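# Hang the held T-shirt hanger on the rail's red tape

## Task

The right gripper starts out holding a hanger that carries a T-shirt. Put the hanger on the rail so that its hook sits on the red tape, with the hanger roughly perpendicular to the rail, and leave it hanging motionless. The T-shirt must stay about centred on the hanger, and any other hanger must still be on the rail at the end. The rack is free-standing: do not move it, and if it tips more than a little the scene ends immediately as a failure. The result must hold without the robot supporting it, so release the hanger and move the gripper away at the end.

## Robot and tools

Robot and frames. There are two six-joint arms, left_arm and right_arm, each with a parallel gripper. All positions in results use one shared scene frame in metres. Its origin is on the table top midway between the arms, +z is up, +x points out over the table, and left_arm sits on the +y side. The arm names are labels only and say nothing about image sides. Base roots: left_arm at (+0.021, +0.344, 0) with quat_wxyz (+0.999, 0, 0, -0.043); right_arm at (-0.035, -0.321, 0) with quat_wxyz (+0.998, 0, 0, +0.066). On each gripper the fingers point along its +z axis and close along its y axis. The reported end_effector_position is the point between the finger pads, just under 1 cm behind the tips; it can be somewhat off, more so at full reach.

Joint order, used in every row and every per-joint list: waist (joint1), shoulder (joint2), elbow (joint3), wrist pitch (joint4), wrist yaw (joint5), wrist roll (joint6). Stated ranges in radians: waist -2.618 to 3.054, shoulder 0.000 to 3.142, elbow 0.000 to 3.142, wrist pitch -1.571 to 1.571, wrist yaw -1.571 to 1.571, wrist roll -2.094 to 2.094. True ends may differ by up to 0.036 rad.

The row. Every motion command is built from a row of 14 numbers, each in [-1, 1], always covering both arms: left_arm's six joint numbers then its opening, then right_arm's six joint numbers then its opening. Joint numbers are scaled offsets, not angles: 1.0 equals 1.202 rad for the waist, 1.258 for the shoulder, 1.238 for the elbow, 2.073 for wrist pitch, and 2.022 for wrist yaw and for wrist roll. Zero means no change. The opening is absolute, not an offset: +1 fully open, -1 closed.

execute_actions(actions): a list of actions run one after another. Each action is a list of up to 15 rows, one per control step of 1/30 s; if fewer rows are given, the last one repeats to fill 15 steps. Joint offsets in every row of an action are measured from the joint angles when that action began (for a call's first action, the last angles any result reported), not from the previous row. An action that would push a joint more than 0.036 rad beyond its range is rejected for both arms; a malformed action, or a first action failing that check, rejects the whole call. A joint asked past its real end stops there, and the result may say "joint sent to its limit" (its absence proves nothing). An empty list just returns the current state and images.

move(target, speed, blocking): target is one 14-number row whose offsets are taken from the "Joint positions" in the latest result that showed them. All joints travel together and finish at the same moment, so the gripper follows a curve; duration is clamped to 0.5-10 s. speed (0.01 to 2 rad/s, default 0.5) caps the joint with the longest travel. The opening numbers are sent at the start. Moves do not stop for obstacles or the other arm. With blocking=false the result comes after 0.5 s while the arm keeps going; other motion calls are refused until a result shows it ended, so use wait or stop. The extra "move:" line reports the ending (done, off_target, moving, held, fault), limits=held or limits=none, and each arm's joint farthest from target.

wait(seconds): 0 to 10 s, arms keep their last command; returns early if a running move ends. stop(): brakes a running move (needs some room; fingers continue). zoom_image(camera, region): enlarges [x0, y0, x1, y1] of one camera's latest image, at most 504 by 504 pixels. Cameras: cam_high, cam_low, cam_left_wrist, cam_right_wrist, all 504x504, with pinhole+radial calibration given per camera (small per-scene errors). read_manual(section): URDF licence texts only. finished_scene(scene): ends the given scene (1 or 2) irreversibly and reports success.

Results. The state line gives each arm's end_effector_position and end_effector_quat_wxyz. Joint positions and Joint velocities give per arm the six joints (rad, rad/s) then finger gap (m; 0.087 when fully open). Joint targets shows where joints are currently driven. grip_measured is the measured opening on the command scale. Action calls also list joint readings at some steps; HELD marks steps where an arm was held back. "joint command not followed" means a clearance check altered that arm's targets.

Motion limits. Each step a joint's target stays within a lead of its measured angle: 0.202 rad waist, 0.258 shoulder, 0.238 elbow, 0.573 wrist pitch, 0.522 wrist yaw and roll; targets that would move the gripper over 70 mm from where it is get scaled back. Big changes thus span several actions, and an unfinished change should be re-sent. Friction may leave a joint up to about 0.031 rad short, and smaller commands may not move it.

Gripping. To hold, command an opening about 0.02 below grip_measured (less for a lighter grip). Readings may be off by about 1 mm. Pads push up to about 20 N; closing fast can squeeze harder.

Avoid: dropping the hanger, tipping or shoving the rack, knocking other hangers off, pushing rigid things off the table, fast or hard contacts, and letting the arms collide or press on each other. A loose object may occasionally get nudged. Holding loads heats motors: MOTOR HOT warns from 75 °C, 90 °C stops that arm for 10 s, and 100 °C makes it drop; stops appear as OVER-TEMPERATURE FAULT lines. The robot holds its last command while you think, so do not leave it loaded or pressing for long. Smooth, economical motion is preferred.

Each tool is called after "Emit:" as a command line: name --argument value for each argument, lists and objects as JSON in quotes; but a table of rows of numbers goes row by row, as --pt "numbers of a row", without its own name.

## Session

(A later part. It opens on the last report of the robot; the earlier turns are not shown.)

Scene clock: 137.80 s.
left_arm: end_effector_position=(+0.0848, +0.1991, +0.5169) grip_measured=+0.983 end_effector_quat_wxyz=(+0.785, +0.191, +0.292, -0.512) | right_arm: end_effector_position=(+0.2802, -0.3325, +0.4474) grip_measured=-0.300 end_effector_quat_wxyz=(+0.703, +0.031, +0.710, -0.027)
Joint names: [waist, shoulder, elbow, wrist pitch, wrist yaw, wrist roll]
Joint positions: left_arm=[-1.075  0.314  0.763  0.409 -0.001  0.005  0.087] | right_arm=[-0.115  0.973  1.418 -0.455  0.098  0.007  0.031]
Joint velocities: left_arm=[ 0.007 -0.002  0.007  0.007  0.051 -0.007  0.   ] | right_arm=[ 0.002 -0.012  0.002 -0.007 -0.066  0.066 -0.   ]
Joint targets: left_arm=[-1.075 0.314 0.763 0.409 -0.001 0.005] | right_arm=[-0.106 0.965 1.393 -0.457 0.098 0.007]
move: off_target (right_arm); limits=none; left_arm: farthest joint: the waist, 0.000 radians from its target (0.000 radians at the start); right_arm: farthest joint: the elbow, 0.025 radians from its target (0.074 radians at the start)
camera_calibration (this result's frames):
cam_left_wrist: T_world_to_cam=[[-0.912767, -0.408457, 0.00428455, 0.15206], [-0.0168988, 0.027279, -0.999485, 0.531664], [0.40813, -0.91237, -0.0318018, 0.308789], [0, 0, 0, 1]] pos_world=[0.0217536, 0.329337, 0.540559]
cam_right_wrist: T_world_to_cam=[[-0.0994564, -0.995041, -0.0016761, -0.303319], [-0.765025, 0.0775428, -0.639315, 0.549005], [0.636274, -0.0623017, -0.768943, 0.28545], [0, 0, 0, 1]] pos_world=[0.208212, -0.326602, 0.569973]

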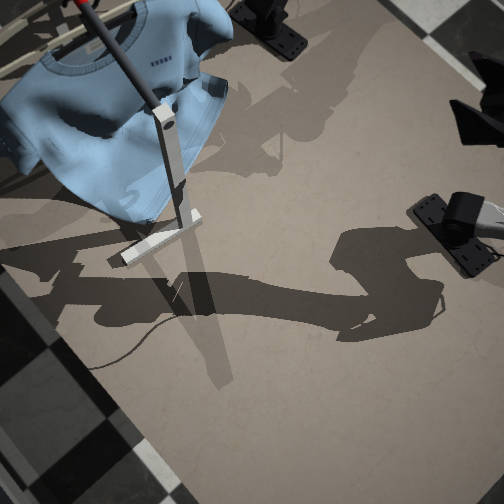

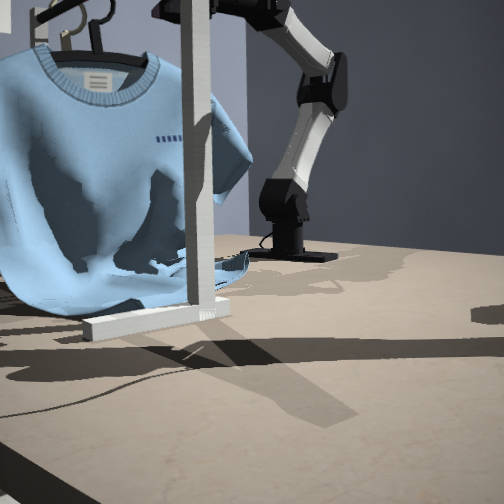

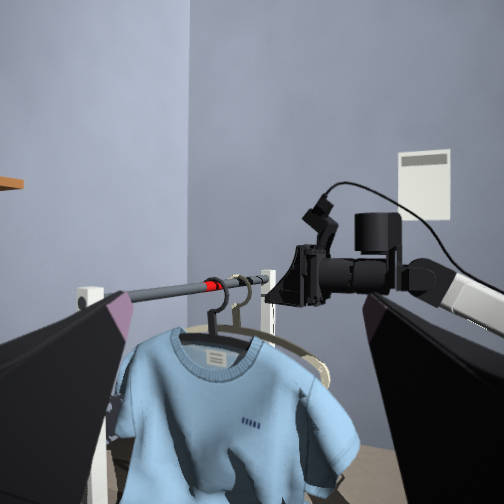

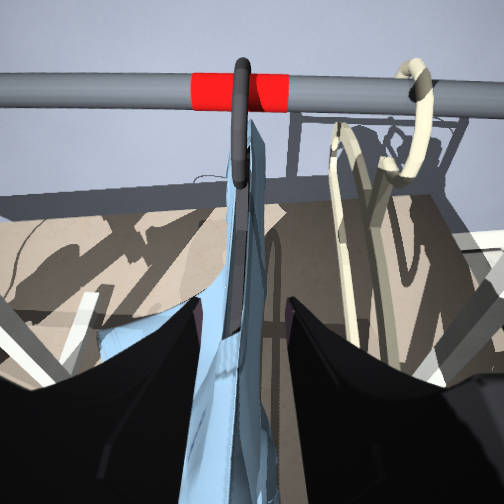

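Emit:
move --target '[0,0,0,0,0,0,1,0,-0.3,0,0,0,0,-0.3]' --speed 0.6

Emit:
wait --seconds 4

Emit:
finished_scene --scene 1

Scene clock: 143.37 s.
left_arm: end_effector_position=(+0.0848, +0.1991, +0.5169) grip_measured=+0.983 end_effector_quat_wxyz=(+0.785, +0.191, +0.292, -0.512) | right_arm: end_effector_position=(+0.1355, -0.3349, +0.5322) grip_measured=-0.300 end_effector_quat_wxyz=(+0.824, +0.038, +0.566, -0.018)
Joint names: [waist, shoulder, elbow, wrist pitch, wrist yaw, wrist roll]
Joint positions: left_arm=[-1.075  0.314  0.763  0.409 -0.001  0.005  0.087] | right_arm=[-0.115  0.593  1.418 -0.458  0.098  0.007  0.031]
Joint velocities: left_arm=[ 0.012  0.002 -0.002  0.007  0.037  0.066 -0.   ] | right_arm=[ 0.007  0.027  0.007 -0.037  0.037  0.037 -0.001]
Joint targets: left_arm=[-1.075 0.314 0.763 0.409 -0.001 0.005] | right_arm=[-0.115 0.595 1.418 -0.456 0.098 0.007]
move: done; limits=none; left_arm: farthest joint: the waist, 0.000 radians from its target (0.000 radians at the start); right_arm: farthest joint: the shoulder, 0.003 radians from its target (0.377 radians at the start)
camera_calibration (this result's frames):
cam_left_wrist: T_world_to_cam=[[-0.912767, -0.408457, 0.00428455, 0.15206], [-0.0168988, 0.027279, -0.999485, 0.531664], [0.40813, -0.91237, -0.0318018, 0.308789], [0, 0, 0, 1]] pos_world=[0.0217536, 0.329337, 0.540559]
cam_right_wrist: T_world_to_cam=[[-0.0906982, -0.994895, -0.0442537, -0.298442], [-0.476175, 0.0823521, -0.875486, 0.580881], [0.874661, -0.0583325, -0.481213, 0.258471], [0, 0, 0, 1]] pos_world=[0.0234588, -0.329678, 0.619726]

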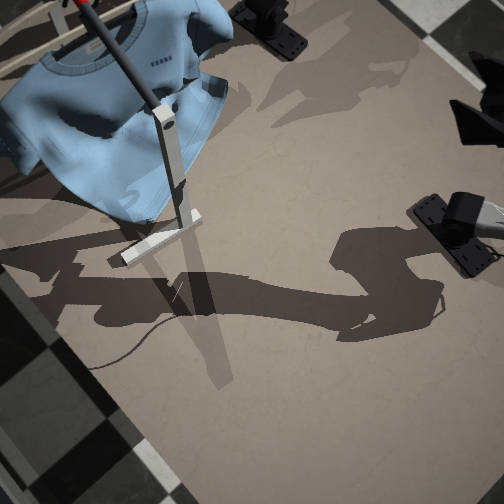

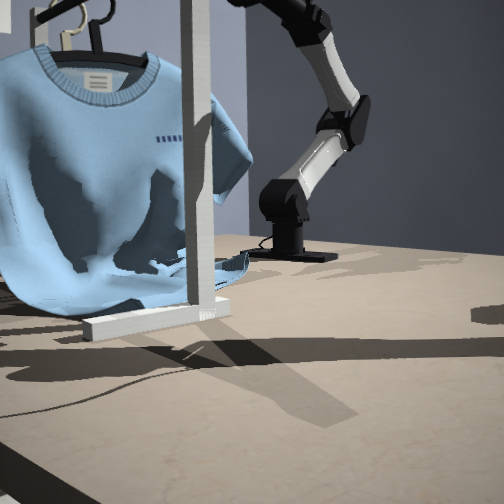

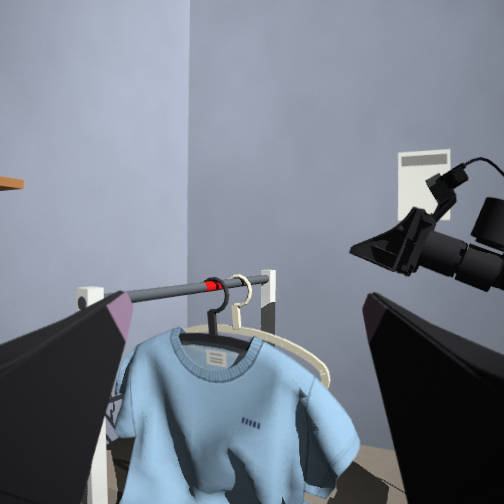

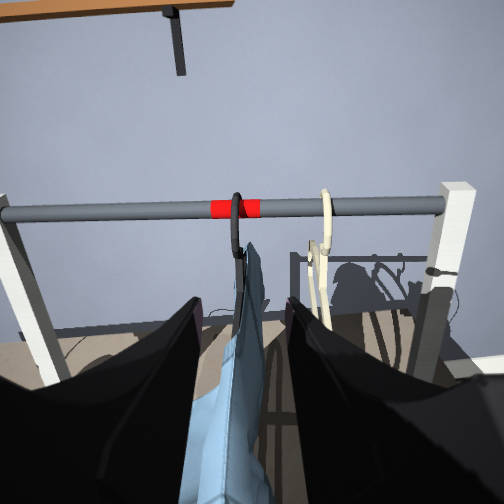

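Scene clock: 147.37 s.
left_arm: end_effector_position=(+0.0848, +0.1991, +0.5169) grip_measured=+0.983 end_effector_quat_wxyz=(+0.785, +0.191, +0.292, -0.512) | right_arm: end_effector_position=(+0.1355, -0.3349, +0.5322) grip_measured=-0.300 end_effector_quat_wxyz=(+0.824, +0.038, +0.566, -0.018)
Joint names: [waist, shoulder, elbow, wrist pitch, wrist yaw, wrist roll]
Joint positions: left_arm=[-1.075  0.314  0.763  0.409 -0.001  0.005  0.087] | right_arm=[-0.115  0.593  1.418 -0.458  0.098  0.007  0.031]
Joint velocities: left_arm=[-0.012  0.002 -0.012  0.066  0.051  0.022  0.   ] | right_arm=[-0.007  0.012  0.012 -0.037 -0.066 -0.022 -0.   ]
Joint targets: left_arm=[-1.075 0.314 0.763 0.409 -0.001 0.005] | right_arm=[-0.115 0.595 1.418 -0.456 0.098 0.007]
wait: 4.00 s; at rest by 0.17 s
camera_calibration (this result's frames):
cam_left_wrist: T_world_to_cam=[[-0.912767, -0.408457, 0.00428455, 0.15206], [-0.0168988, 0.027279, -0.999485, 0.531664], [0.40813, -0.91237, -0.0318018, 0.308789], [0, 0, 0, 1]] pos_world=[0.0217536, 0.329337, 0.540559]
cam_right_wrist: T_world_to_cam=[[-0.0906982, -0.994895, -0.0442537, -0.298442], [-0.476175, 0.0823521, -0.875486, 0.580881], [0.874661, -0.0583325, -0.481213, 0.258471], [0, 0, 0, 1]] pos_world=[0.0234588, -0.329678, 0.619726]

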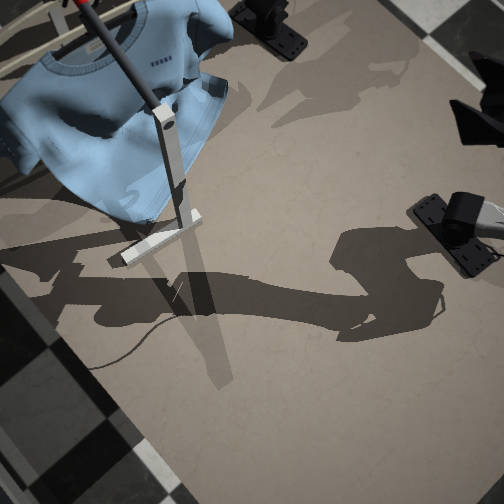

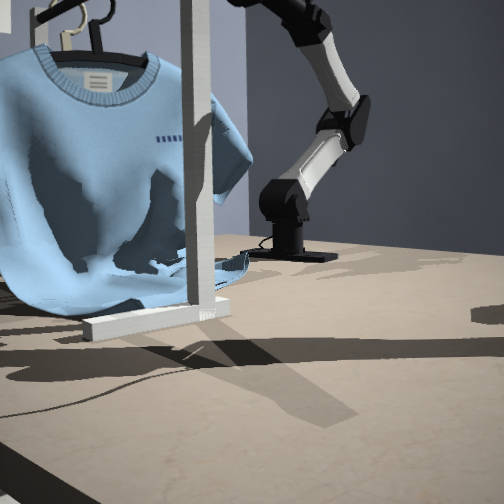

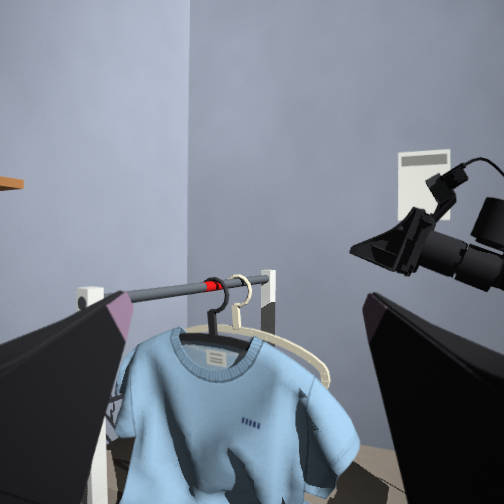

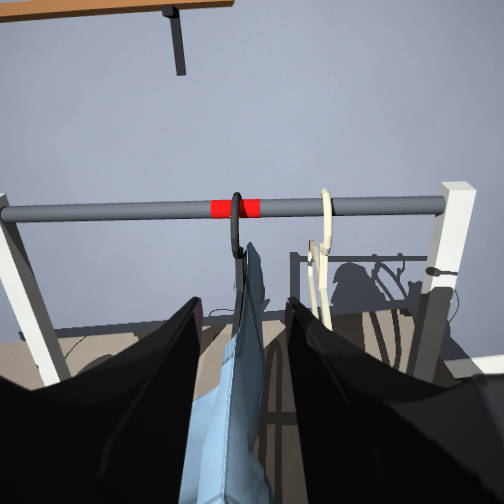

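The scene is finished: the task was done.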